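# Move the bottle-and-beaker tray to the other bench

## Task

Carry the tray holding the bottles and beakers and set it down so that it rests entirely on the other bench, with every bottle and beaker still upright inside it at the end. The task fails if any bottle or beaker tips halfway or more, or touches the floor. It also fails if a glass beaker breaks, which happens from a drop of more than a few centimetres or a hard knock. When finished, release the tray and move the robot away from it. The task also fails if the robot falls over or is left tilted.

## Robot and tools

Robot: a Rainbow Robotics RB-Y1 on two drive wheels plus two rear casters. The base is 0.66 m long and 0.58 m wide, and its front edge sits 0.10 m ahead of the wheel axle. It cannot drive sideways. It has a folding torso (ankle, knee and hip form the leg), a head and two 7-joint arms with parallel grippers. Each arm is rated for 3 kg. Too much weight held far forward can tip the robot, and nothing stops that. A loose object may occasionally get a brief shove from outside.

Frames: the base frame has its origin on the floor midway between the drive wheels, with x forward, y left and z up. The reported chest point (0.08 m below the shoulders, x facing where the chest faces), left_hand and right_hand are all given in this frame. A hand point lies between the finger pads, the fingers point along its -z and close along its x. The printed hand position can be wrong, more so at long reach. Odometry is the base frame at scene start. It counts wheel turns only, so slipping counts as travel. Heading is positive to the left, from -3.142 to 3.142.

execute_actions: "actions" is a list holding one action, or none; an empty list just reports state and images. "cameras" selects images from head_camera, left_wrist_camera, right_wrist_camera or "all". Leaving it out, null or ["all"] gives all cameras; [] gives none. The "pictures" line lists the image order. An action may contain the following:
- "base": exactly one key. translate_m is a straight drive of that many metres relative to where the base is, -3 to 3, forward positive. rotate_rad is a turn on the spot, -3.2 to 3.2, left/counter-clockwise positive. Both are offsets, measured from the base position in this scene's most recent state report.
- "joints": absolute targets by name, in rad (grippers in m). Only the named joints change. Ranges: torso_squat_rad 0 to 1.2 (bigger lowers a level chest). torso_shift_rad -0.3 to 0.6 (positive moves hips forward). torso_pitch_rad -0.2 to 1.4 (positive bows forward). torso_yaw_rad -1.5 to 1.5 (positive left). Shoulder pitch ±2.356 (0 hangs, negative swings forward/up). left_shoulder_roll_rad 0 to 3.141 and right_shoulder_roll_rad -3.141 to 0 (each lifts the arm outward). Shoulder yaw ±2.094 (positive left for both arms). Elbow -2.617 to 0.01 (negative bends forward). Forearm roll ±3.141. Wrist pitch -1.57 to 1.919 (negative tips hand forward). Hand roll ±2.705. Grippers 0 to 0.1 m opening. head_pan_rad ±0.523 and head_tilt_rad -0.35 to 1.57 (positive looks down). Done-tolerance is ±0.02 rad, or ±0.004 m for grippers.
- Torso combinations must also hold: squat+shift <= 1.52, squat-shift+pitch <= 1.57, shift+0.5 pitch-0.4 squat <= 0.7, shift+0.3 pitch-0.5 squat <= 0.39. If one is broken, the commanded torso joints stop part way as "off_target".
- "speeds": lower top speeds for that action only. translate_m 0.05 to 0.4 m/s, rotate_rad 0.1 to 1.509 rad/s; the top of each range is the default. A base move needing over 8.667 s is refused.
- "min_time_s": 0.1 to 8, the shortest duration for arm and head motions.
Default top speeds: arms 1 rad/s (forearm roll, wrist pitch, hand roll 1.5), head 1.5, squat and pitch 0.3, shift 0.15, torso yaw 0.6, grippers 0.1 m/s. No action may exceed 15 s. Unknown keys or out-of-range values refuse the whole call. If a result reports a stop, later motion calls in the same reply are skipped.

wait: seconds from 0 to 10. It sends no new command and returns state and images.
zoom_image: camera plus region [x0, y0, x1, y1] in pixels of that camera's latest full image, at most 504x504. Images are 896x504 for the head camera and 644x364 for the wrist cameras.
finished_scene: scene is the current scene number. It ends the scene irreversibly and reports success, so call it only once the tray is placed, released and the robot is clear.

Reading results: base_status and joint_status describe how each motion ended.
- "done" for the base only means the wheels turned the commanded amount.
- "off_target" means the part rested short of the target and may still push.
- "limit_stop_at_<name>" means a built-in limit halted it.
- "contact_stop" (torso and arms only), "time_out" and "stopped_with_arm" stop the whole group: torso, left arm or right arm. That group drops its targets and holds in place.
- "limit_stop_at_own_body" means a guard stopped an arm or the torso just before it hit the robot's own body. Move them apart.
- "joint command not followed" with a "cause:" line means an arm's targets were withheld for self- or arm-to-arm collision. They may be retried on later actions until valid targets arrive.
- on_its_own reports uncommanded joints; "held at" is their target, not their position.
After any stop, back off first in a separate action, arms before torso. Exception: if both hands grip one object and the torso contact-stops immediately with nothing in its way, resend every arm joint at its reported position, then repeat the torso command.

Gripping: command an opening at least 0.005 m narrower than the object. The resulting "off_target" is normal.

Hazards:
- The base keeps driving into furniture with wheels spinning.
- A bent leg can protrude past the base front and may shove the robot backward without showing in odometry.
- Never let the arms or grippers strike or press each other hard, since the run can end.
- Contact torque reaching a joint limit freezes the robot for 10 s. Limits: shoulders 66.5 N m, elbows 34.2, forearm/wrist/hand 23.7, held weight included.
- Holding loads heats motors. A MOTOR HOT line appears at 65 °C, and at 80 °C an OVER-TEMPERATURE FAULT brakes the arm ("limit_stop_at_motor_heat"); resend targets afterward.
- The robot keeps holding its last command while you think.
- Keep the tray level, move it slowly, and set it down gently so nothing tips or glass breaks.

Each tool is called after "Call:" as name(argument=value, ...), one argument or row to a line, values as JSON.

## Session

Call:
execute_actions(
  actions=[],
  cameras=["head_camera"],
)

Scene clock: 0.00 s.
base_odometry: x=+0.000 y=+0.000 heading=+0.000 (m, m, rad; odometry frame)
base_status: not commanded
joint_positions: torso_squat_rad=+0.350 torso_shift_rad=+0.000 torso_pitch_rad=-0.001 torso_yaw_rad=-0.001 left_shoulder_pitch_rad=-0.010 left_shoulder_roll_rad=+0.017 left_shoulder_yaw_rad=-0.035 left_elbow_rad=-0.126 left_forearm_roll_rad=+0.048 left_wrist_pitch_rad=+0.022 left_hand_roll_rad=-0.003 left_gripper_m=+0.101 right_shoulder_pitch_rad=+0.019 right_shoulder_roll_rad=-0.043 right_shoulder_yaw_rad=+0.017 right_elbow_rad=-0.142 right_forearm_roll_rad=+0.010 right_wrist_pitch_rad=+0.004 right_hand_roll_rad=-0.027 right_gripper_m=+0.099 head_pan_rad=+0.001 head_tilt_rad=+0.401
joint_status: not commanded
chest: x=-0.2282 y=-0.0010 z=+1.2474 quat_wxyz=(+1.000, +0.001, +0.000, +0.000) (m; base frame)
left_hand: x=-0.1640 y=+0.2305 z=+0.5653 quat_wxyz=(+0.998, +0.006, -0.057, +0.003) (m; base frame)
right_hand: x=-0.1732 y=-0.2516 z=+0.5644 quat_wxyz=(+0.998, -0.019, -0.060, -0.002) (m; base frame)
pictures: head_camera
Images, in order (width x height): head_camera 896x504.

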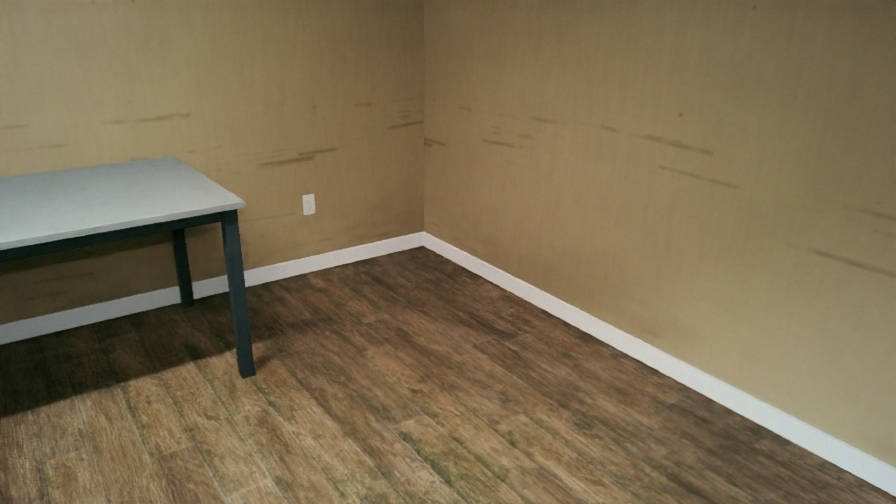

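Call:
execute_actions(
  actions=[
    {"base":{"rotate_rad":0.65},"joints":{"head_pan_rad":0.1,"head_tilt_rad":0.4,"left_shoulder_pitch_rad":0.1,"right_shoulder_pitch_rad":0.1,"left_shoulder_roll_rad":0.1,"right_shoulder_roll_rad":-0.1,"left_elbow_rad":-2.1,"right_elbow_rad":-2.1,"left_wrist_pitch_rad":1.8,"right_wrist_pitch_rad":1.8,"left_hand_roll_rad":1.65,"right_hand_roll_rad":-1.65,"left_shoulder_yaw_rad":0,"right_shoulder_yaw_rad":0,"left_forearm_roll_rad":0,"right_forearm_roll_rad":0,"left_gripper_m":0.04,"right_gripper_m":0.04}},
  ],
  cameras=["head_camera"],
)

Scene clock: 3.17 s.
base_odometry: x=+0.000 y=+0.000 heading=+0.649 (m, m, rad; odometry frame)
base_status: done
joint_positions: torso_squat_rad=+0.350 torso_shift_rad=+0.000 torso_pitch_rad=-0.001 torso_yaw_rad=-0.001 left_shoulder_pitch_rad=+0.100 left_shoulder_roll_rad=+0.100 left_shoulder_yaw_rad=+0.000 left_elbow_rad=-2.100 left_forearm_roll_rad=+0.000 left_wrist_pitch_rad=+1.800 left_hand_roll_rad=+1.650 left_gripper_m=+0.040 right_shoulder_pitch_rad=+0.100 right_shoulder_roll_rad=-0.100 right_shoulder_yaw_rad=+0.000 right_elbow_rad=-2.100 right_forearm_roll_rad=+0.000 right_wrist_pitch_rad=+1.800 right_hand_roll_rad=-1.650 right_gripper_m=+0.040 head_pan_rad=+0.100 head_tilt_rad=+0.400
joint_status: all done
chest: x=-0.2282 y=-0.0010 z=+1.2474 quat_wxyz=(+1.000, +0.001, -0.001, +0.000) (m; base frame)
left_hand: x=+0.0685 y=+0.2692 z=+0.9068 quat_wxyz=(+0.669, -0.040, -0.108, +0.734) (m; base frame)
right_hand: x=+0.0681 y=-0.2707 z=+0.9058 quat_wxyz=(+0.669, +0.041, -0.107, -0.735) (m; base frame)
pictures: head_camera
Images, in order (width x height): head_camera 896x504.

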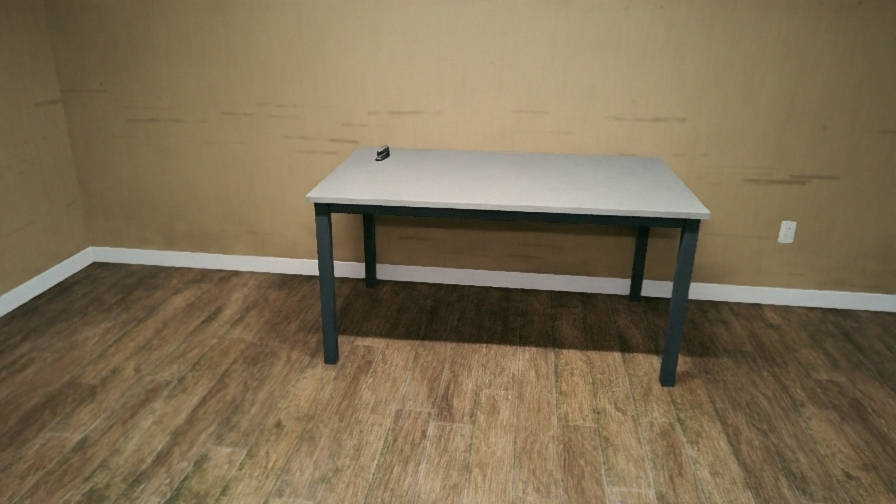

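Call:
execute_actions(
  actions=[
    {"base":{"rotate_rad":3.12},"joints":{"head_pan_rad":0,"head_tilt_rad":0.6}},
  ],
  cameras=["head_camera"],
)

Scene clock: 8.83 s.
base_odometry: x=+0.000 y=+0.000 heading=-2.515 (m, m, rad; odometry frame)
base_status: done
joint_positions: torso_squat_rad=+0.350 torso_shift_rad=+0.000 torso_pitch_rad=-0.001 torso_yaw_rad=-0.001 left_shoulder_pitch_rad=+0.100 left_shoulder_roll_rad=+0.100 left_shoulder_yaw_rad=+0.000 left_elbow_rad=-2.100 left_forearm_roll_rad=+0.000 left_wrist_pitch_rad=+1.800 left_hand_roll_rad=+1.650 left_gripper_m=+0.040 right_shoulder_pitch_rad=+0.100 right_shoulder_roll_rad=-0.100 right_shoulder_yaw_rad=+0.000 right_elbow_rad=-2.100 right_forearm_roll_rad=+0.000 right_wrist_pitch_rad=+1.800 right_hand_roll_rad=-1.650 right_gripper_m=+0.040 head_pan_rad=+0.000 head_tilt_rad=+0.600
joint_status: all done
chest: x=-0.2283 y=-0.0010 z=+1.2474 quat_wxyz=(+1.000, +0.001, -0.001, +0.000) (m; base frame)
left_hand: x=+0.0684 y=+0.2693 z=+0.9068 quat_wxyz=(+0.669, -0.040, -0.108, +0.734) (m; base frame)
right_hand: x=+0.0680 y=-0.2707 z=+0.9058 quat_wxyz=(+0.669, +0.041, -0.107, -0.735) (m; base frame)
pictures: head_camera
Images, in order (width x height): head_camera 896x504.

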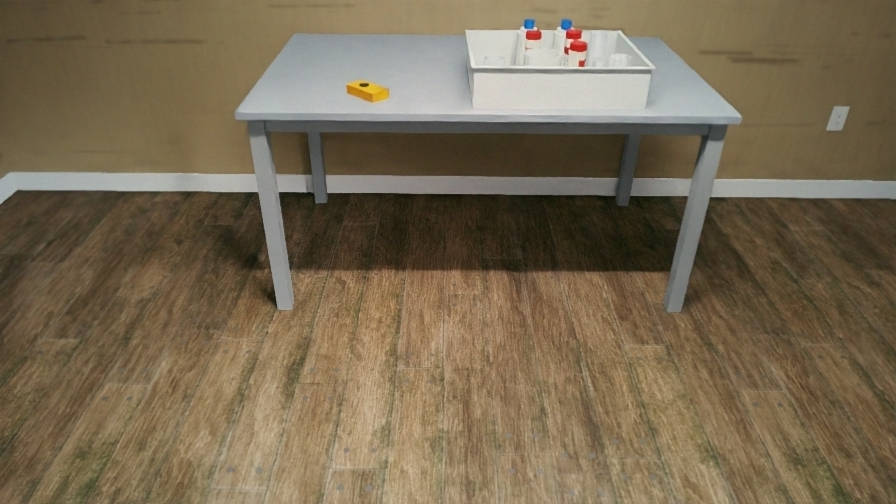

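Call:
execute_actions(
  actions=[
    {"base":{"rotate_rad":-0.33}},
  ],
  cameras=[],
)

Call:
execute_actions(
  actions=[
    {"base":{"translate_m":1.08},"joints":{"torso_squat_rad":0.15,"torso_shift_rad":0.2,"left_shoulder_pitch_rad":-0.85,"right_shoulder_pitch_rad":-0.87,"left_shoulder_roll_rad":0.415,"right_shoulder_roll_rad":-0.33,"left_elbow_rad":-1.0,"right_elbow_rad":-1.0,"left_forearm_roll_rad":0.39,"right_forearm_roll_rad":-0.34,"head_tilt_rad":0.8}},
  ],
  cameras=[],
)

Call:
execute_actions(
  actions=[
    {"base":{"rotate_rad":0.33}},
  ],
  cameras=["head_camera"],
)

Scene clock: 11.53 s.
base_odometry: x=-0.001 y=+0.000 heading=-2.843 (m, m, rad; odometry frame)
base_status: done
joint_positions: torso_squat_rad=+0.350 torso_shift_rad=+0.000 torso_pitch_rad=-0.001 torso_yaw_rad=-0.001 left_shoulder_pitch_rad=+0.100 left_shoulder_roll_rad=+0.100 left_shoulder_yaw_rad=+0.000 left_elbow_rad=-2.100 left_forearm_roll_rad=+0.000 left_wrist_pitch_rad=+1.800 left_hand_roll_rad=+1.650 left_gripper_m=+0.040 right_shoulder_pitch_rad=+0.100 right_shoulder_roll_rad=-0.100 right_shoulder_yaw_rad=+0.000 right_elbow_rad=-2.100 right_forearm_roll_rad=+0.000 right_wrist_pitch_rad=+1.800 right_hand_roll_rad=-1.650 right_gripper_m=+0.040 head_pan_rad=+0.000 head_tilt_rad=+0.600
joint_status: not commanded
chest: x=-0.2283 y=-0.0010 z=+1.2474 quat_wxyz=(+1.000, +0.001, -0.001, +0.000) (m; base frame)
left_hand: x=+0.0684 y=+0.2693 z=+0.9068 quat_wxyz=(+0.669, -0.040, -0.108, +0.734) (m; base frame)
right_hand: x=+0.0680 y=-0.2707 z=+0.9058 quat_wxyz=(+0.669, +0.041, -0.107, -0.735) (m; base frame)
pictures: none
No camera images: the call's "cameras" was empty. Leave "cameras" out to get every camera's image.

Scene clock: 15.70 s.
base_odometry: x=-1.033 y=-0.318 heading=-2.842 (m, m, rad; odometry frame)
base_status: done
joint_positions: torso_squat_rad=+0.150 torso_shift_rad=+0.200 torso_pitch_rad=-0.001 torso_yaw_rad=-0.001 left_shoulder_pitch_rad=-0.850 left_shoulder_roll_rad=+0.415 left_shoulder_yaw_rad=+0.000 left_elbow_rad=-1.000 left_forearm_roll_rad=+0.390 left_wrist_pitch_rad=+1.800 left_hand_roll_rad=+1.650 left_gripper_m=+0.040 right_shoulder_pitch_rad=-0.870 right_shoulder_roll_rad=-0.330 right_shoulder_yaw_rad=+0.000 right_elbow_rad=-1.000 right_forearm_roll_rad=-0.340 right_wrist_pitch_rad=+1.800 right_hand_roll_rad=-1.650 right_gripper_m=+0.040 head_pan_rad=+0.000 head_tilt_rad=+0.800
joint_status: all done
chest: x=-0.0908 y=-0.0011 z=+1.2683 quat_wxyz=(+1.000, +0.001, -0.001, +0.000) (m; base frame)
left_hand: x=+0.4023 y=+0.2899 z=+1.0186 quat_wxyz=(+0.700, -0.011, -0.023, +0.714) (m; base frame)
right_hand: x=+0.4053 y=-0.2511 z=+1.0135 quat_wxyz=(+0.718, +0.016, -0.019, -0.695) (m; base frame)
pictures: none
No camera images: the call's "cameras" was empty. Leave "cameras" out to get every camera's image.

Scene clock: 17.67 s.
base_odometry: x=-1.033 y=-0.318 heading=-2.513 (m, m, rad; odometry frame)
base_status: done
joint_positions: torso_squat_rad=+0.150 torso_shift_rad=+0.200 torso_pitch_rad=-0.001 torso_yaw_rad=-0.001 left_shoulder_pitch_rad=-0.850 left_shoulder_roll_rad=+0.415 left_shoulder_yaw_rad=+0.000 left_elbow_rad=-1.000 left_forearm_roll_rad=+0.390 left_wrist_pitch_rad=+1.800 left_hand_roll_rad=+1.650 left_gripper_m=+0.040 right_shoulder_pitch_rad=-0.870 right_shoulder_roll_rad=-0.330 right_shoulder_yaw_rad=+0.000 right_elbow_rad=-1.000 right_forearm_roll_rad=-0.340 right_wrist_pitch_rad=+1.800 right_hand_roll_rad=-1.650 right_gripper_m=+0.040 head_pan_rad=+0.000 head_tilt_rad=+0.800
joint_status: not commanded
chest: x=-0.0908 y=-0.0011 z=+1.2683 quat_wxyz=(+1.000, +0.001, -0.001, +0.000) (m; base frame)
left_hand: x=+0.4023 y=+0.2898 z=+1.0186 quat_wxyz=(+0.700, -0.011, -0.023, +0.714) (m; base frame)
right_hand: x=+0.4053 y=-0.2512 z=+1.0135 quat_wxyz=(+0.718, +0.016, -0.019, -0.695) (m; base frame)
pictures: head_camera
Images, in order (width x height): head_camera 896x504.

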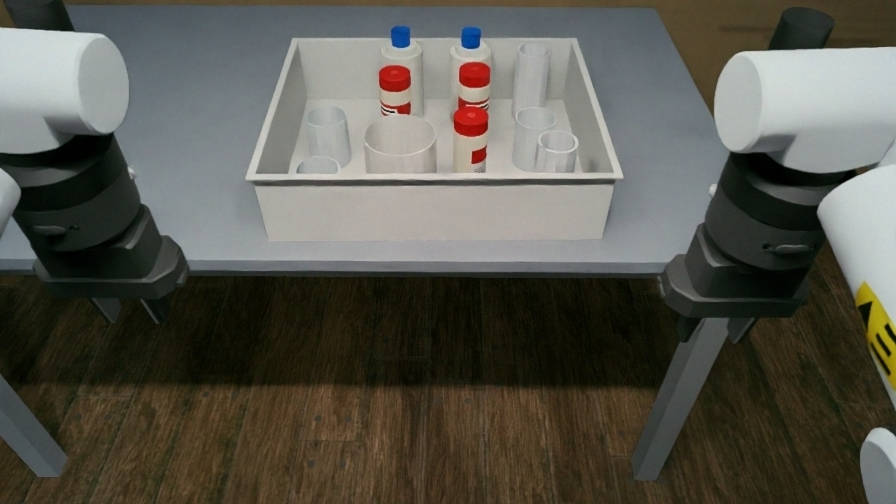

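Call:
execute_actions(
  actions=[
    {"base":{"translate_m":0.57},"joints":{"torso_shift_rad":0.31,"torso_squat_rad":0.3,"head_tilt_rad":1.0}},
  ],
)

Scene clock: 20.87 s.
base_odometry: x=-1.494 y=-0.653 heading=-2.513 (m, m, rad; odometry frame)
base_status: done
joint_positions: torso_squat_rad=+0.300 torso_shift_rad=+0.310 torso_pitch_rad=-0.001 torso_yaw_rad=-0.001 left_shoulder_pitch_rad=-0.850 left_shoulder_roll_rad=+0.415 left_shoulder_yaw_rad=+0.000 left_elbow_rad=-1.000 left_forearm_roll_rad=+0.390 left_wrist_pitch_rad=+1.800 left_hand_roll_rad=+1.650 left_gripper_m=+0.040 right_shoulder_pitch_rad=-0.870 right_shoulder_roll_rad=-0.330 right_shoulder_yaw_rad=+0.000 right_elbow_rad=-1.000 right_forearm_roll_rad=-0.340 right_wrist_pitch_rad=+1.800 right_hand_roll_rad=-1.650 right_gripper_m=+0.040 head_pan_rad=+0.000 head_tilt_rad=+1.000
joint_status: all done
chest: x=-0.0243 y=-0.0010 z=+1.2268 quat_wxyz=(+1.000, +0.001, -0.001, +0.000) (m; base frame)
left_hand: x=+0.4688 y=+0.2899 z=+0.9772 quat_wxyz=(+0.700, -0.011, -0.023, +0.714) (m; base frame)
right_hand: x=+0.4717 y=-0.2511 z=+0.9721 quat_wxyz=(+0.718, +0.016, -0.019, -0.695) (m; base frame)
pictures: head_camera, left_wrist_camera, right_wrist_camera
Images, in order (width x height): head_camera 896x504, left_wrist_camera 644x364, right_wrist_camera 644x364.

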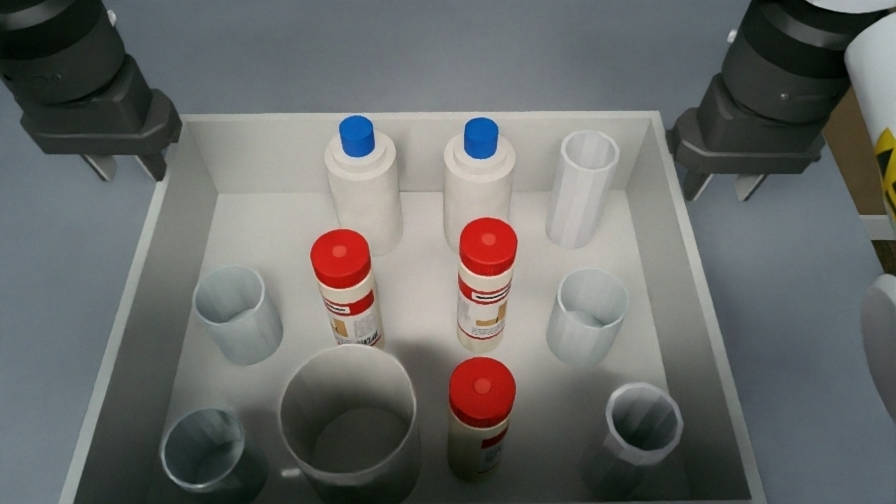

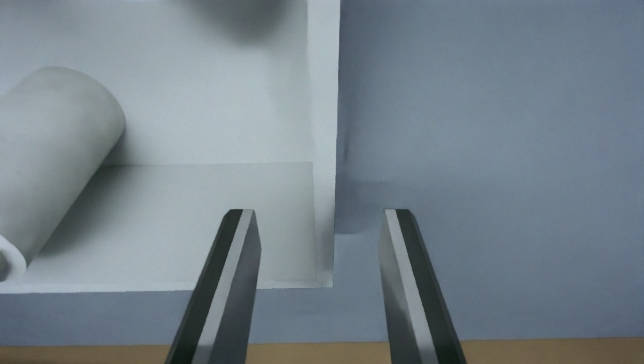

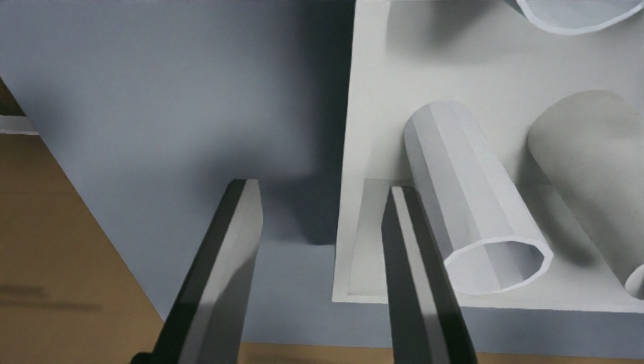

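Call:
execute_actions(
  actions=[
    {"base":{"translate_m":-0.07},"joints":{"torso_squat_rad":0.42,"left_shoulder_roll_rad":0.408,"right_shoulder_roll_rad":-0.31,"left_gripper_m":0.035,"right_gripper_m":0.035}},
  ],
)

Scene clock: 22.40 s.
base_odometry: x=-1.437 y=-0.612 heading=-2.513 (m, m, rad; odometry frame)
base_status: done
joint_positions: torso_squat_rad=+0.420 torso_shift_rad=+0.310 torso_pitch_rad=-0.001 torso_yaw_rad=-0.001 left_shoulder_pitch_rad=-0.850 left_shoulder_roll_rad=+0.408 left_shoulder_yaw_rad=+0.000 left_elbow_rad=-1.000 left_forearm_roll_rad=+0.390 left_wrist_pitch_rad=+1.800 left_hand_roll_rad=+1.650 left_gripper_m=+0.035 right_shoulder_pitch_rad=-0.870 right_shoulder_roll_rad=-0.310 right_shoulder_yaw_rad=+0.000 right_elbow_rad=-1.000 right_forearm_roll_rad=-0.340 right_wrist_pitch_rad=+1.800 right_hand_roll_rad=-1.650 right_gripper_m=+0.035 head_pan_rad=+0.000 head_tilt_rad=+1.000
joint_status: all done
chest: x=-0.0334 y=-0.0010 z=+1.1986 quat_wxyz=(+1.000, +0.001, -0.001, +0.000) (m; base frame)
left_hand: x=+0.4595 y=+0.2861 z=+0.9479 quat_wxyz=(+0.702, -0.013, -0.021, +0.712) (m; base frame)
right_hand: x=+0.4613 y=-0.2397 z=+0.9410 quat_wxyz=(+0.723, +0.019, -0.013, -0.690) (m; base frame)
pictures: head_camera, left_wrist_camera, right_wrist_camera
Images, in order (width x height): head_camera 896x504, left_wrist_camera 644x364, right_wrist_camera 644x364.

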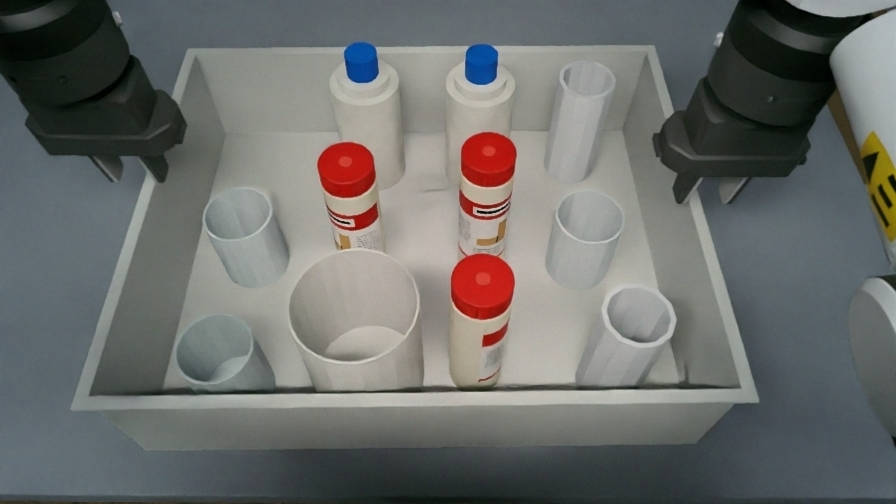

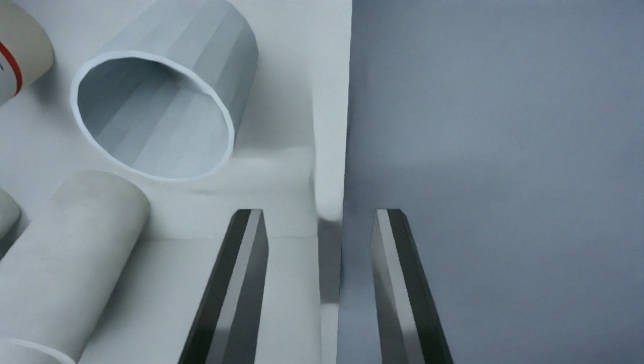

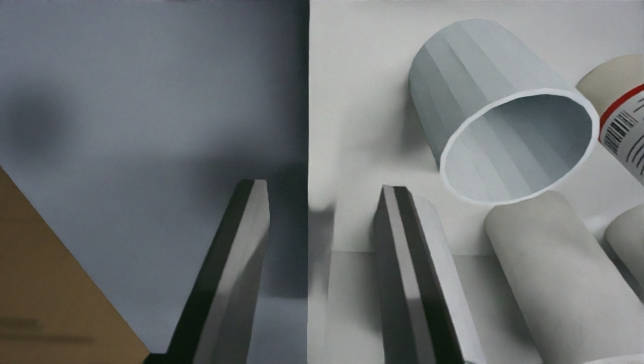

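Call:
execute_actions(
  actions=[
    {"joints":{"torso_squat_rad":0.6,"left_shoulder_roll_rad":0.416,"right_shoulder_roll_rad":-0.318}},
  ],
)

Scene clock: 24.07 s.
base_odometry: x=-1.437 y=-0.612 heading=-2.513 (m, m, rad; odometry frame)
base_status: not commanded
joint_positions: torso_squat_rad=+0.600 torso_shift_rad=+0.310 torso_pitch_rad=-0.001 torso_yaw_rad=-0.001 left_shoulder_pitch_rad=-0.850 left_shoulder_roll_rad=+0.416 left_shoulder_yaw_rad=+0.000 left_elbow_rad=-1.000 left_forearm_roll_rad=+0.390 left_wrist_pitch_rad=+1.800 left_hand_roll_rad=+1.650 left_gripper_m=+0.035 right_shoulder_pitch_rad=-0.870 right_shoulder_roll_rad=-0.318 right_shoulder_yaw_rad=+0.000 right_elbow_rad=-1.000 right_forearm_roll_rad=-0.340 right_wrist_pitch_rad=+1.800 right_hand_roll_rad=-1.650 right_gripper_m=+0.035 head_pan_rad=+0.000 head_tilt_rad=+1.000
joint_status: all done
chest: x=-0.0522 y=-0.0010 z=+1.1401 quat_wxyz=(+1.000, +0.001, -0.001, +0.000) (m; base frame)
left_hand: x=+0.4410 y=+0.2905 z=+0.8908 quat_wxyz=(+0.700, -0.011, -0.023, +0.714) (m; base frame)
right_hand: x=+0.4431 y=-0.2442 z=+0.8837 quat_wxyz=(+0.721, +0.018, -0.015, -0.692) (m; base frame)
pictures: head_camera, left_wrist_camera, right_wrist_camera
Images, in order (width x height): head_camera 896x504, left_wrist_camera 644x364, right_wrist_camera 644x364.

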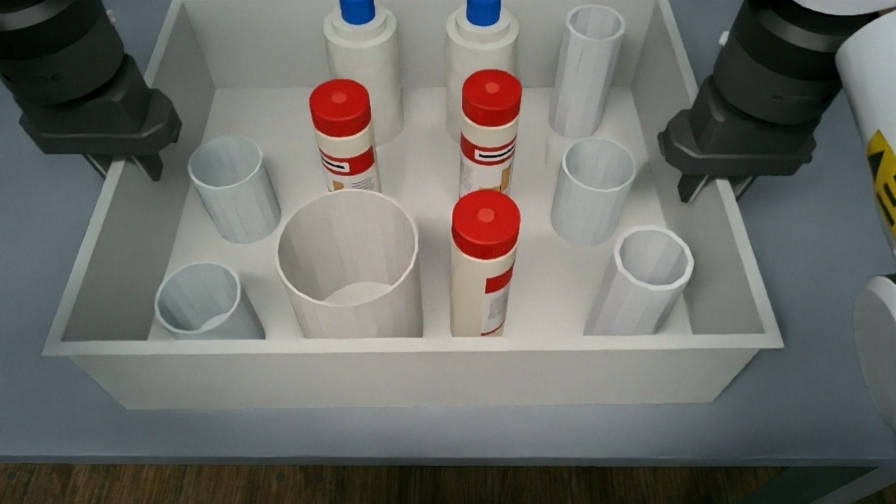

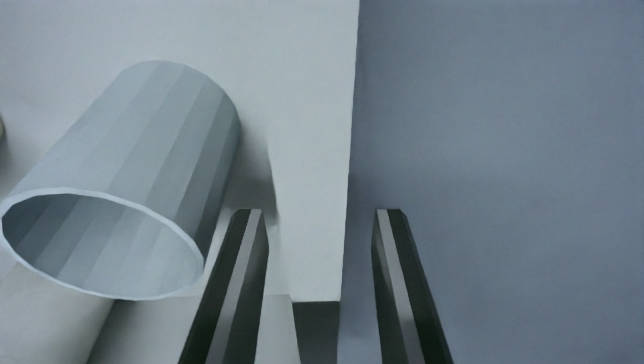

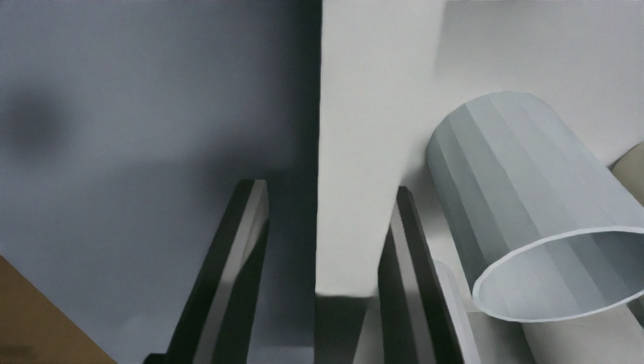

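Call:
execute_actions(
  actions=[
    {"base":{"translate_m":0.015},"joints":{"torso_squat_rad":0.66,"right_shoulder_roll_rad":-0.313}},
  ],
  cameras=["head_camera"],
)

Call:
execute_actions(
  actions=[
    {"joints":{"left_gripper_m":0,"right_gripper_m":0,"head_tilt_rad":0.9}},
  ],
  cameras=["head_camera"],
)

Call:
execute_actions(
  actions=[
    {"joints":{"torso_squat_rad":0.58}},
  ],
  cameras=["head_camera"],
)

Scene clock: 25.47 s.
base_odometry: x=-1.449 y=-0.621 heading=-2.513 (m, m, rad; odometry frame)
base_status: done
joint_positions: torso_squat_rad=+0.660 torso_shift_rad=+0.309 torso_pitch_rad=-0.003 torso_yaw_rad=-0.001 left_shoulder_pitch_rad=-0.850 left_shoulder_roll_rad=+0.416 left_shoulder_yaw_rad=+0.000 left_elbow_rad=-1.000 left_forearm_roll_rad=+0.390 left_wrist_pitch_rad=+1.800 left_hand_roll_rad=+1.650 left_gripper_m=+0.035 right_shoulder_pitch_rad=-0.875 right_shoulder_roll_rad=-0.315 right_shoulder_yaw_rad=-0.001 right_elbow_rad=-1.003 right_forearm_roll_rad=-0.340 right_wrist_pitch_rad=+1.800 right_hand_roll_rad=-1.650 right_gripper_m=+0.035 head_pan_rad=+0.000 head_tilt_rad=+1.000
joint_status: all done
chest: x=-0.0604 y=-0.0007 z=+1.1166 quat_wxyz=(+1.000, +0.001, -0.001, +0.000) (m; base frame)
left_hand: x=+0.4331 y=+0.2907 z=+0.8678 quat_wxyz=(+0.700, -0.012, -0.024, +0.714) (m; base frame)
right_hand: x=+0.4369 y=-0.2413 z=+0.8634 quat_wxyz=(+0.723, +0.021, -0.017, -0.691) (m; base frame)
pictures: head_camera
Images, in order (width x height): head_camera 896x504.

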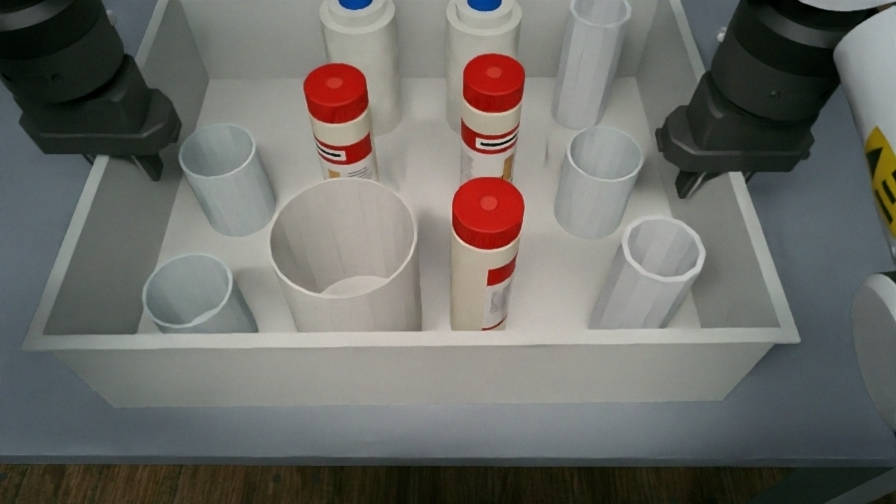

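Scene clock: 26.33 s.
base_odometry: x=-1.449 y=-0.621 heading=-2.513 (m, m, rad; odometry frame)
base_status: not commanded
joint_positions: torso_squat_rad=+0.660 torso_shift_rad=+0.309 torso_pitch_rad=-0.003 torso_yaw_rad=-0.001 left_shoulder_pitch_rad=-0.850 left_shoulder_roll_rad=+0.416 left_shoulder_yaw_rad=+0.000 left_elbow_rad=-1.000 left_forearm_roll_rad=+0.391 left_wrist_pitch_rad=+1.800 left_hand_roll_rad=+1.650 left_gripper_m=+0.012 right_shoulder_pitch_rad=-0.875 right_shoulder_roll_rad=-0.313 right_shoulder_yaw_rad=-0.001 right_elbow_rad=-1.003 right_forearm_roll_rad=-0.341 right_wrist_pitch_rad=+1.800 right_hand_roll_rad=-1.650 right_gripper_m=+0.009 head_pan_rad=+0.000 head_tilt_rad=+0.900
joint_status: left_gripper_m off_target (ended at +0.012, target +0.000); right_gripper_m off_target (ended at +0.009, target +0.000); the others done
chest: x=-0.0604 y=-0.0006 z=+1.1166 quat_wxyz=(+1.000, +0.001, -0.001, +0.000) (m; base frame)
left_hand: x=+0.4331 y=+0.2903 z=+0.8679 quat_wxyz=(+0.700, -0.013, -0.023, +0.714) (m; base frame)
right_hand: x=+0.4369 y=-0.2399 z=+0.8634 quat_wxyz=(+0.723, +0.022, -0.017, -0.690) (m; base frame)
pictures: head_camera
Images, in order (width x height): head_camera 896x504.

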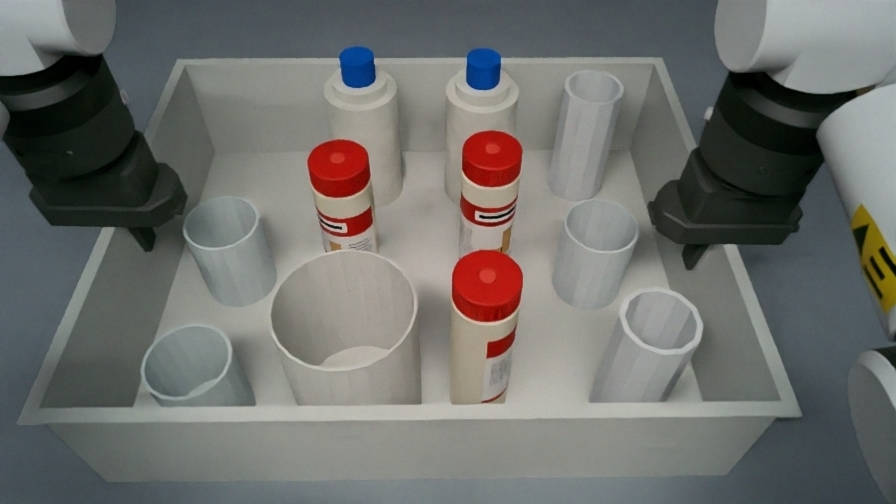

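Scene clock: 27.33 s.
base_odometry: x=-1.449 y=-0.621 heading=-2.513 (m, m, rad; odometry frame)
base_status: not commanded
joint_positions: torso_squat_rad=+0.580 torso_shift_rad=+0.311 torso_pitch_rad=+0.000 torso_yaw_rad=-0.001 left_shoulder_pitch_rad=-0.849 left_shoulder_roll_rad=+0.414 left_shoulder_yaw_rad=+0.000 left_elbow_rad=-0.999 left_forearm_roll_rad=+0.391 left_wrist_pitch_rad=+1.800 left_hand_roll_rad=+1.650 left_gripper_m=+0.012 right_shoulder_pitch_rad=-0.869 right_shoulder_roll_rad=-0.312 right_shoulder_yaw_rad=+0.000 right_elbow_rad=-0.999 right_forearm_roll_rad=-0.341 right_wrist_pitch_rad=+1.800 right_hand_roll_rad=-1.650 right_gripper_m=+0.009 head_pan_rad=+0.000 head_tilt_rad=+0.900
joint_status: all done
chest: x=-0.0490 y=-0.0009 z=+1.1475 quat_wxyz=(+1.000, +0.001, +0.000, +0.000) (m; base frame)
left_hand: x=+0.4431 y=+0.2898 z=+0.8963 quat_wxyz=(+0.700, -0.011, -0.021, +0.714) (m; base frame)
right_hand: x=+0.4448 y=-0.2406 z=+0.8885 quat_wxyz=(+0.723, +0.018, -0.012, -0.691) (m; base frame)
pictures: head_camera
Images, in order (width x height): head_camera 896x504.

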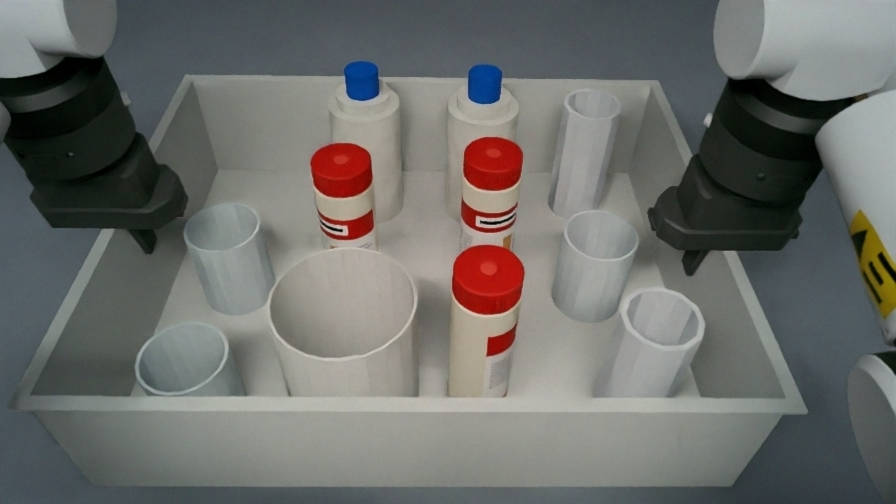

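Pivoting; regrasp further forward.

Call:
execute_actions(
  actions=[
    {"joints":{"torso_squat_rad":0.655}},
  ],
  cameras=[],
)

Call:
execute_actions(
  actions=[
    {"joints":{"left_gripper_m":0.03,"right_gripper_m":0.03,"right_shoulder_roll_rad":-0.318}},
  ],
  cameras=[],
)

Call:
execute_actions(
  actions=[
    {"base":{"translate_m":0.05},"speeds":{"translate_m":0.05},"joints":{"torso_squat_rad":0.645}},
  ],
  cameras=["head_camera"],
)

Call:
execute_actions(
  actions=[
    {"joints":{"left_gripper_m":0,"right_gripper_m":0,"head_tilt_rad":1.0}},
  ],
  cameras=["head_camera"],
)

Call:
execute_actions(
  actions=[
    {"joints":{"torso_squat_rad":0.56}},
  ],
  cameras=["head_camera"],
)

Scene clock: 28.73 s.
base_odometry: x=-1.449 y=-0.621 heading=-2.513 (m, m, rad; odometry frame)
base_status: not commanded
joint_positions: torso_squat_rad=+0.655 torso_shift_rad=+0.310 torso_pitch_rad=-0.002 torso_yaw_rad=-0.001 left_shoulder_pitch_rad=-0.849 left_shoulder_roll_rad=+0.415 left_shoulder_yaw_rad=+0.000 left_elbow_rad=-1.000 left_forearm_roll_rad=+0.391 left_wrist_pitch_rad=+1.800 left_hand_roll_rad=+1.650 left_gripper_m=+0.012 right_shoulder_pitch_rad=-0.874 right_shoulder_roll_rad=-0.313 right_shoulder_yaw_rad=+0.000 right_elbow_rad=-1.002 right_forearm_roll_rad=-0.340 right_wrist_pitch_rad=+1.800 right_hand_roll_rad=-1.650 right_gripper_m=+0.009 head_pan_rad=+0.000 head_tilt_rad=+0.900
joint_status: all done
chest: x=-0.0596 y=-0.0006 z=+1.1186 quat_wxyz=(+1.000, +0.001, -0.001, +0.000) (m; base frame)
left_hand: x=+0.4335 y=+0.2899 z=+0.8690 quat_wxyz=(+0.700, -0.012, -0.022, +0.714) (m; base frame)
right_hand: x=+0.4374 y=-0.2401 z=+0.8646 quat_wxyz=(+0.723, +0.021, -0.016, -0.690) (m; base frame)
pictures: none
No camera images: the call's "cameras" was empty. Leave "cameras" out to get every camera's image.

Scene clock: 29.50 s.
base_odometry: x=-1.449 y=-0.621 heading=-2.513 (m, m, rad; odometry frame)
base_status: not commanded
joint_positions: torso_squat_rad=+0.655 torso_shift_rad=+0.310 torso_pitch_rad=-0.002 torso_yaw_rad=-0.001 left_shoulder_pitch_rad=-0.850 left_shoulder_roll_rad=+0.416 left_shoulder_yaw_rad=+0.000 left_elbow_rad=-1.000 left_forearm_roll_rad=+0.390 left_wrist_pitch_rad=+1.800 left_hand_roll_rad=+1.650 left_gripper_m=+0.030 right_shoulder_pitch_rad=-0.873 right_shoulder_roll_rad=-0.318 right_shoulder_yaw_rad=+0.000 right_elbow_rad=-1.001 right_forearm_roll_rad=-0.340 right_wrist_pitch_rad=+1.800 right_hand_roll_rad=-1.650 right_gripper_m=+0.030 head_pan_rad=+0.000 head_tilt_rad=+0.900
joint_status: all done
chest: x=-0.0594 y=-0.0008 z=+1.1186 quat_wxyz=(+1.000, +0.001, -0.001, +0.000) (m; base frame)
left_hand: x=+0.4339 y=+0.2905 z=+0.8694 quat_wxyz=(+0.700, -0.012, -0.023, +0.714) (m; base frame)
right_hand: x=+0.4371 y=-0.2435 z=+0.8641 quat_wxyz=(+0.722, +0.020, -0.017, -0.692) (m; base frame)
pictures: none
No camera images: the call's "cameras" was empty. Leave "cameras" out to get every camera's image.

Scene clock: 31.27 s.
base_odometry: x=-1.490 y=-0.650 heading=-2.513 (m, m, rad; odometry frame)
base_status: done
joint_positions: torso_squat_rad=+0.645 torso_shift_rad=+0.310 torso_pitch_rad=-0.001 torso_yaw_rad=-0.001 left_shoulder_pitch_rad=-0.850 left_shoulder_roll_rad=+0.416 left_shoulder_yaw_rad=+0.000 left_elbow_rad=-1.000 left_forearm_roll_rad=+0.390 left_wrist_pitch_rad=+1.800 left_hand_roll_rad=+1.650 left_gripper_m=+0.030 right_shoulder_pitch_rad=-0.870 right_shoulder_roll_rad=-0.318 right_shoulder_yaw_rad=+0.000 right_elbow_rad=-1.000 right_forearm_roll_rad=-0.340 right_wrist_pitch_rad=+1.800 right_hand_roll_rad=-1.650 right_gripper_m=+0.030 head_pan_rad=+0.000 head_tilt_rad=+0.900
joint_status: all done
chest: x=-0.0577 y=-0.0009 z=+1.1226 quat_wxyz=(+1.000, +0.001, -0.001, +0.000) (m; base frame)
left_hand: x=+0.4354 y=+0.2904 z=+0.8732 quat_wxyz=(+0.700, -0.011, -0.023, +0.714) (m; base frame)
right_hand: x=+0.4376 y=-0.2441 z=+0.8663 quat_wxyz=(+0.721, +0.018, -0.015, -0.692) (m; base frame)
pictures: head_camera
Images, in order (width x height): head_camera 896x504.

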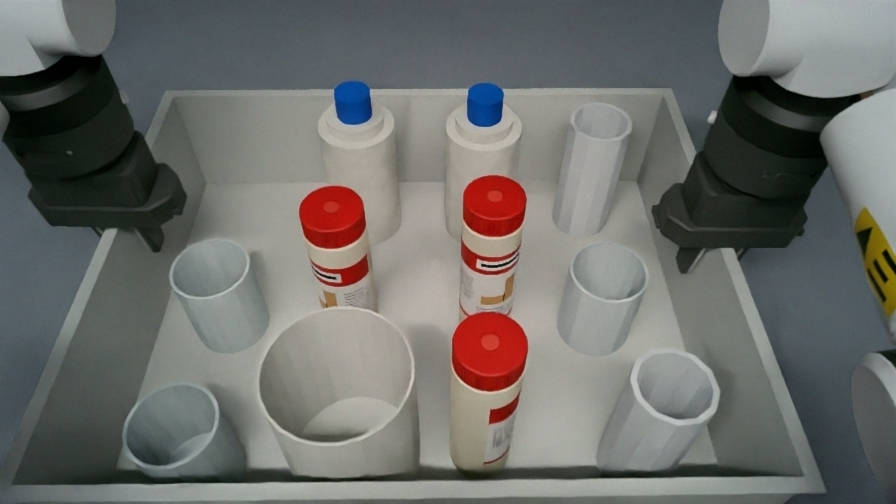

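Scene clock: 32.07 s.
base_odometry: x=-1.490 y=-0.650 heading=-2.513 (m, m, rad; odometry frame)
base_status: not commanded
joint_positions: torso_squat_rad=+0.645 torso_shift_rad=+0.310 torso_pitch_rad=-0.001 torso_yaw_rad=-0.001 left_shoulder_pitch_rad=-0.851 left_shoulder_roll_rad=+0.414 left_shoulder_yaw_rad=+0.000 left_elbow_rad=-1.000 left_forearm_roll_rad=+0.391 left_wrist_pitch_rad=+1.800 left_hand_roll_rad=+1.650 left_gripper_m=+0.012 right_shoulder_pitch_rad=-0.871 right_shoulder_roll_rad=-0.315 right_shoulder_yaw_rad=+0.000 right_elbow_rad=-1.000 right_forearm_roll_rad=-0.341 right_wrist_pitch_rad=+1.800 right_hand_roll_rad=-1.650 right_gripper_m=+0.009 head_pan_rad=+0.000 head_tilt_rad=+1.000
joint_status: left_gripper_m off_target (ended at +0.012, target +0.000); right_gripper_m off_target (ended at +0.009, target +0.000); the others done
chest: x=-0.0577 y=-0.0009 z=+1.1226 quat_wxyz=(+1.000, +0.001, -0.001, +0.000) (m; base frame)
left_hand: x=+0.4356 y=+0.2890 z=+0.8732 quat_wxyz=(+0.700, -0.012, -0.022, +0.713) (m; base frame)
right_hand: x=+0.4377 y=-0.2422 z=+0.8662 quat_wxyz=(+0.722, +0.019, -0.014, -0.691) (m; base frame)
pictures: head_camera
Images, in order (width x height): head_camera 896x504.

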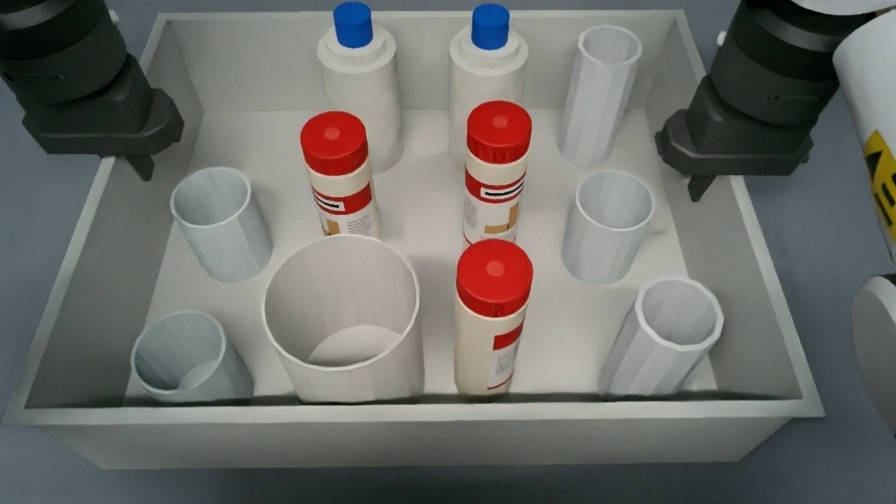

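Scene clock: 33.10 s.
base_odometry: x=-1.490 y=-0.650 heading=-2.513 (m, m, rad; odometry frame)
base_status: not commanded
joint_positions: torso_squat_rad=+0.560 torso_shift_rad=+0.310 torso_pitch_rad=+0.000 torso_yaw_rad=-0.001 left_shoulder_pitch_rad=-0.850 left_shoulder_roll_rad=+0.413 left_shoulder_yaw_rad=+0.000 left_elbow_rad=-1.000 left_forearm_roll_rad=+0.392 left_wrist_pitch_rad=+1.800 left_hand_roll_rad=+1.650 left_gripper_m=+0.012 right_shoulder_pitch_rad=-0.869 right_shoulder_roll_rad=-0.315 right_shoulder_yaw_rad=+0.000 right_elbow_rad=-0.999 right_forearm_roll_rad=-0.341 right_wrist_pitch_rad=+1.800 right_hand_roll_rad=-1.650 right_gripper_m=+0.009 head_pan_rad=+0.000 head_tilt_rad=+1.000
joint_status: all done
chest: x=-0.0467 y=-0.0009 z=+1.1547 quat_wxyz=(+1.000, +0.001, +0.000, +0.000) (m; base frame)
left_hand: x=+0.4457 y=+0.2888 z=+0.9037 quat_wxyz=(+0.700, -0.011, -0.021, +0.713) (m; base frame)
right_hand: x=+0.4474 y=-0.2425 z=+0.8963 quat_wxyz=(+0.722, +0.018, -0.013, -0.692) (m; base frame)
pictures: head_camera
Images, in order (width x height): head_camera 896x504.

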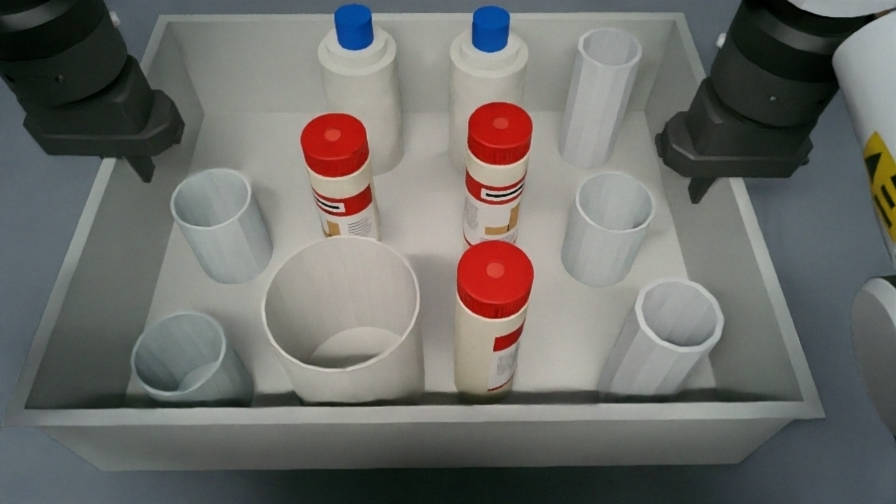

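Call:
execute_actions(
  actions=[
    {"joints":{"torso_squat_rad":0.4,"torso_shift_rad":0.2}},
  ],
  cameras=["head_camera"],
)

Call:
execute_actions(
  actions=[
    {"base":{"translate_m":-0.7},"speeds":{"translate_m":0.2}},
  ],
  cameras=["head_camera"],
)

Call:
execute_actions(
  actions=[
    {"base":{"rotate_rad":-3.055},"speeds":{"rotate_rad":0.6},"joints":{"head_tilt_rad":0.6}},
  ],
  cameras=["head_camera"],
)

Call:
execute_actions(
  actions=[
    {"base":{"translate_m":1.8},"speeds":{"translate_m":0.3}},
  ],
  cameras=["head_camera"],
)

Scene clock: 35.07 s.
base_odometry: x=-1.490 y=-0.650 heading=-2.513 (m, m, rad; odometry frame)
base_status: not commanded
joint_positions: torso_squat_rad=+0.400 torso_shift_rad=+0.200 torso_pitch_rad=+0.000 torso_yaw_rad=-0.001 left_shoulder_pitch_rad=-0.850 left_shoulder_roll_rad=+0.413 left_shoulder_yaw_rad=+0.000 left_elbow_rad=-1.000 left_forearm_roll_rad=+0.392 left_wrist_pitch_rad=+1.800 left_hand_roll_rad=+1.650 left_gripper_m=+0.012 right_shoulder_pitch_rad=-0.869 right_shoulder_roll_rad=-0.315 right_shoulder_yaw_rad=+0.000 right_elbow_rad=-0.999 right_forearm_roll_rad=-0.341 right_wrist_pitch_rad=+1.800 right_hand_roll_rad=-1.650 right_gripper_m=+0.009 head_pan_rad=+0.000 head_tilt_rad=+1.000
joint_status: all done
chest: x=-0.0997 y=-0.0010 z=+1.2218 quat_wxyz=(+1.000, +0.001, +0.000, +0.000) (m; base frame)
left_hand: x=+0.3928 y=+0.2887 z=+0.9709 quat_wxyz=(+0.700, -0.012, -0.021, +0.713) (m; base frame)
right_hand: x=+0.3945 y=-0.2425 z=+0.9635 quat_wxyz=(+0.722, +0.018, -0.013, -0.692) (m; base frame)
pictures: head_camera
Images, in order (width x height): head_camera 896x504.

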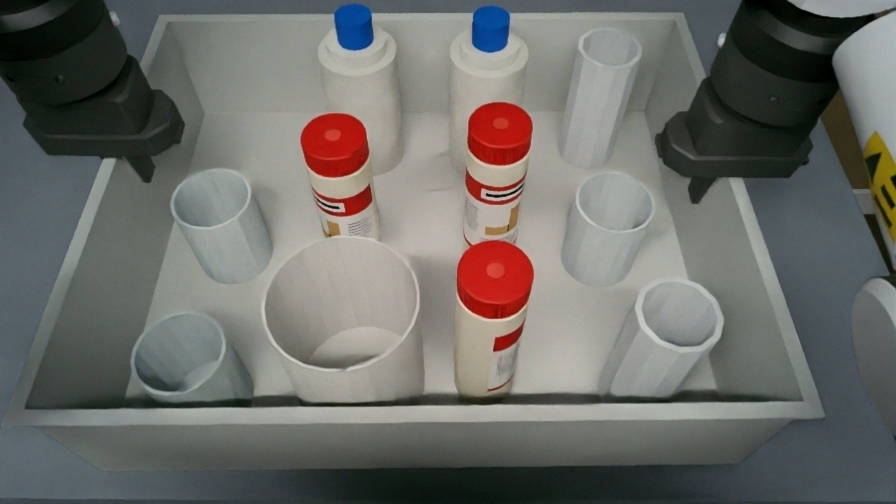

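Scene clock: 39.57 s.
base_odometry: x=-0.923 y=-0.239 heading=-2.515 (m, m, rad; odometry frame)
base_status: done
joint_positions: torso_squat_rad=+0.400 torso_shift_rad=+0.200 torso_pitch_rad=+0.000 torso_yaw_rad=-0.001 left_shoulder_pitch_rad=-0.849 left_shoulder_roll_rad=+0.413 left_shoulder_yaw_rad=+0.000 left_elbow_rad=-1.000 left_forearm_roll_rad=+0.392 left_wrist_pitch_rad=+1.800 left_hand_roll_rad=+1.650 left_gripper_m=+0.012 right_shoulder_pitch_rad=-0.869 right_shoulder_roll_rad=-0.315 right_shoulder_yaw_rad=+0.001 right_elbow_rad=-0.999 right_forearm_roll_rad=-0.341 right_wrist_pitch_rad=+1.800 right_hand_roll_rad=-1.650 right_gripper_m=+0.009 head_pan_rad=+0.000 head_tilt_rad=+1.000
joint_status: not commanded
chest: x=-0.0997 y=-0.0010 z=+1.2218 quat_wxyz=(+1.000, +0.001, +0.000, +0.000) (m; base frame)
left_hand: x=+0.3927 y=+0.2887 z=+0.9708 quat_wxyz=(+0.700, -0.012, -0.021, +0.713) (m; base frame)
right_hand: x=+0.3944 y=-0.2425 z=+0.9634 quat_wxyz=(+0.722, +0.018, -0.013, -0.692) (m; base frame)
pictures: head_camera
Images, in order (width x height): head_camera 896x504.

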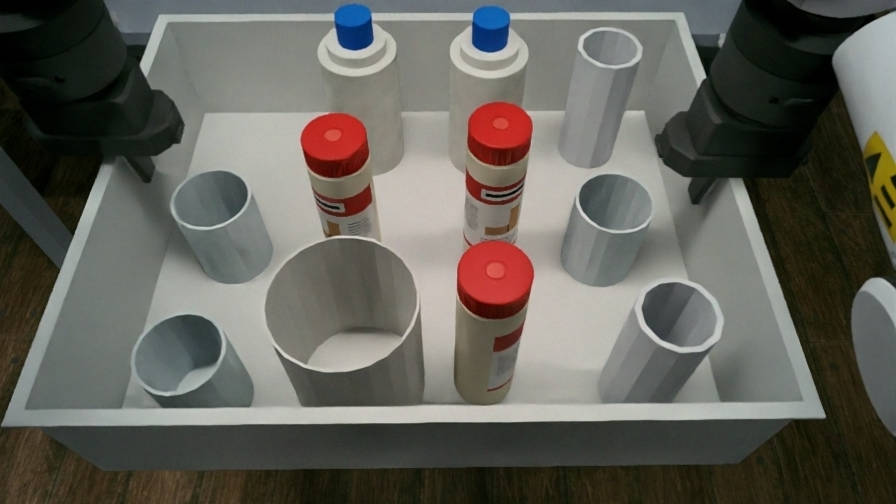

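Scene clock: 46.20 s.
base_odometry: x=-0.923 y=-0.239 heading=+0.714 (m, m, rad; odometry frame)
base_status: done
joint_positions: torso_squat_rad=+0.400 torso_shift_rad=+0.200 torso_pitch_rad=+0.000 torso_yaw_rad=-0.001 left_shoulder_pitch_rad=-0.849 left_shoulder_roll_rad=+0.413 left_shoulder_yaw_rad=+0.000 left_elbow_rad=-1.000 left_forearm_roll_rad=+0.392 left_wrist_pitch_rad=+1.800 left_hand_roll_rad=+1.650 left_gripper_m=+0.012 right_shoulder_pitch_rad=-0.869 right_shoulder_roll_rad=-0.315 right_shoulder_yaw_rad=+0.001 right_elbow_rad=-0.999 right_forearm_roll_rad=-0.341 right_wrist_pitch_rad=+1.800 right_hand_roll_rad=-1.650 right_gripper_m=+0.009 head_pan_rad=+0.000 head_tilt_rad=+0.600
joint_status: all done
chest: x=-0.0997 y=-0.0010 z=+1.2218 quat_wxyz=(+1.000, +0.001, +0.000, +0.000) (m; base frame)
left_hand: x=+0.3928 y=+0.2887 z=+0.9708 quat_wxyz=(+0.700, -0.012, -0.021, +0.713) (m; base frame)
right_hand: x=+0.3944 y=-0.2425 z=+0.9634 quat_wxyz=(+0.722, +0.018, -0.013, -0.692) (m; base frame)
pictures: head_camera
Images, in order (width x height): head_camera 896x504.

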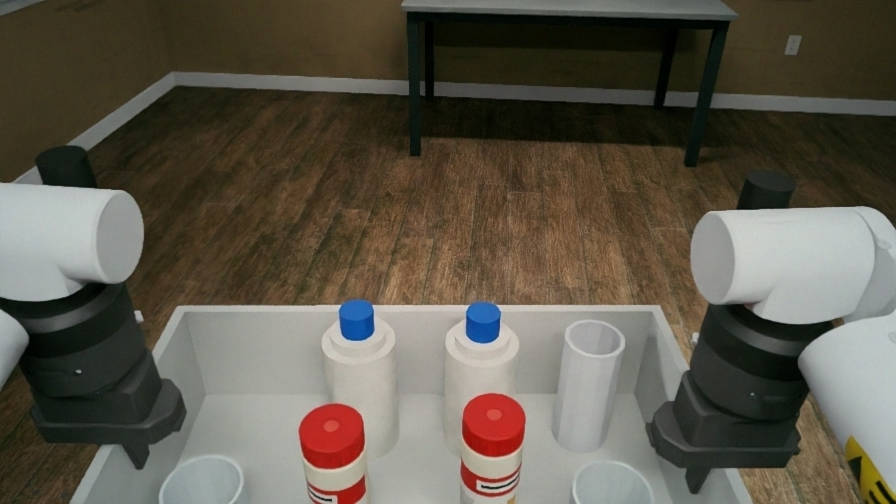

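Scene clock: 53.33 s.
base_odometry: x=+0.437 y=+0.940 heading=+0.714 (m, m, rad; odometry frame)
base_status: done
joint_positions: torso_squat_rad=+0.400 torso_shift_rad=+0.200 torso_pitch_rad=+0.000 torso_yaw_rad=-0.001 left_shoulder_pitch_rad=-0.849 left_shoulder_roll_rad=+0.413 left_shoulder_yaw_rad=+0.000 left_elbow_rad=-1.000 left_forearm_roll_rad=+0.392 left_wrist_pitch_rad=+1.800 left_hand_roll_rad=+1.650 left_gripper_m=+0.012 right_shoulder_pitch_rad=-0.869 right_shoulder_roll_rad=-0.315 right_shoulder_yaw_rad=+0.001 right_elbow_rad=-0.999 right_forearm_roll_rad=-0.341 right_wrist_pitch_rad=+1.800 right_hand_roll_rad=-1.650 right_gripper_m=+0.009 head_pan_rad=+0.000 head_tilt_rad=+0.600
joint_status: not commanded
chest: x=-0.0996 y=-0.0010 z=+1.2218 quat_wxyz=(+1.000, +0.001, +0.000, +0.000) (m; base frame)
left_hand: x=+0.3928 y=+0.2887 z=+0.9707 quat_wxyz=(+0.700, -0.011, -0.021, +0.713) (m; base frame)
right_hand: x=+0.3945 y=-0.2425 z=+0.9633 quat_wxyz=(+0.722, +0.017, -0.013, -0.692) (m; base frame)
pictures: head_camera
Images, in order (width x height): head_camera 896x504.

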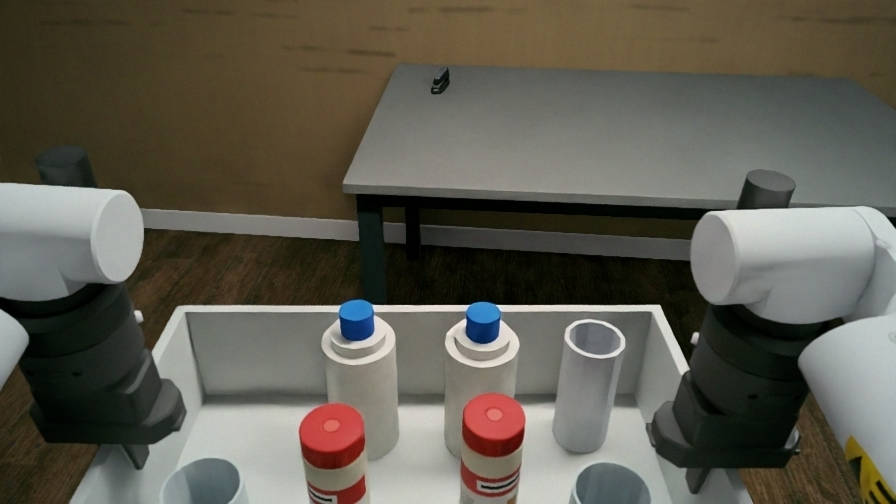

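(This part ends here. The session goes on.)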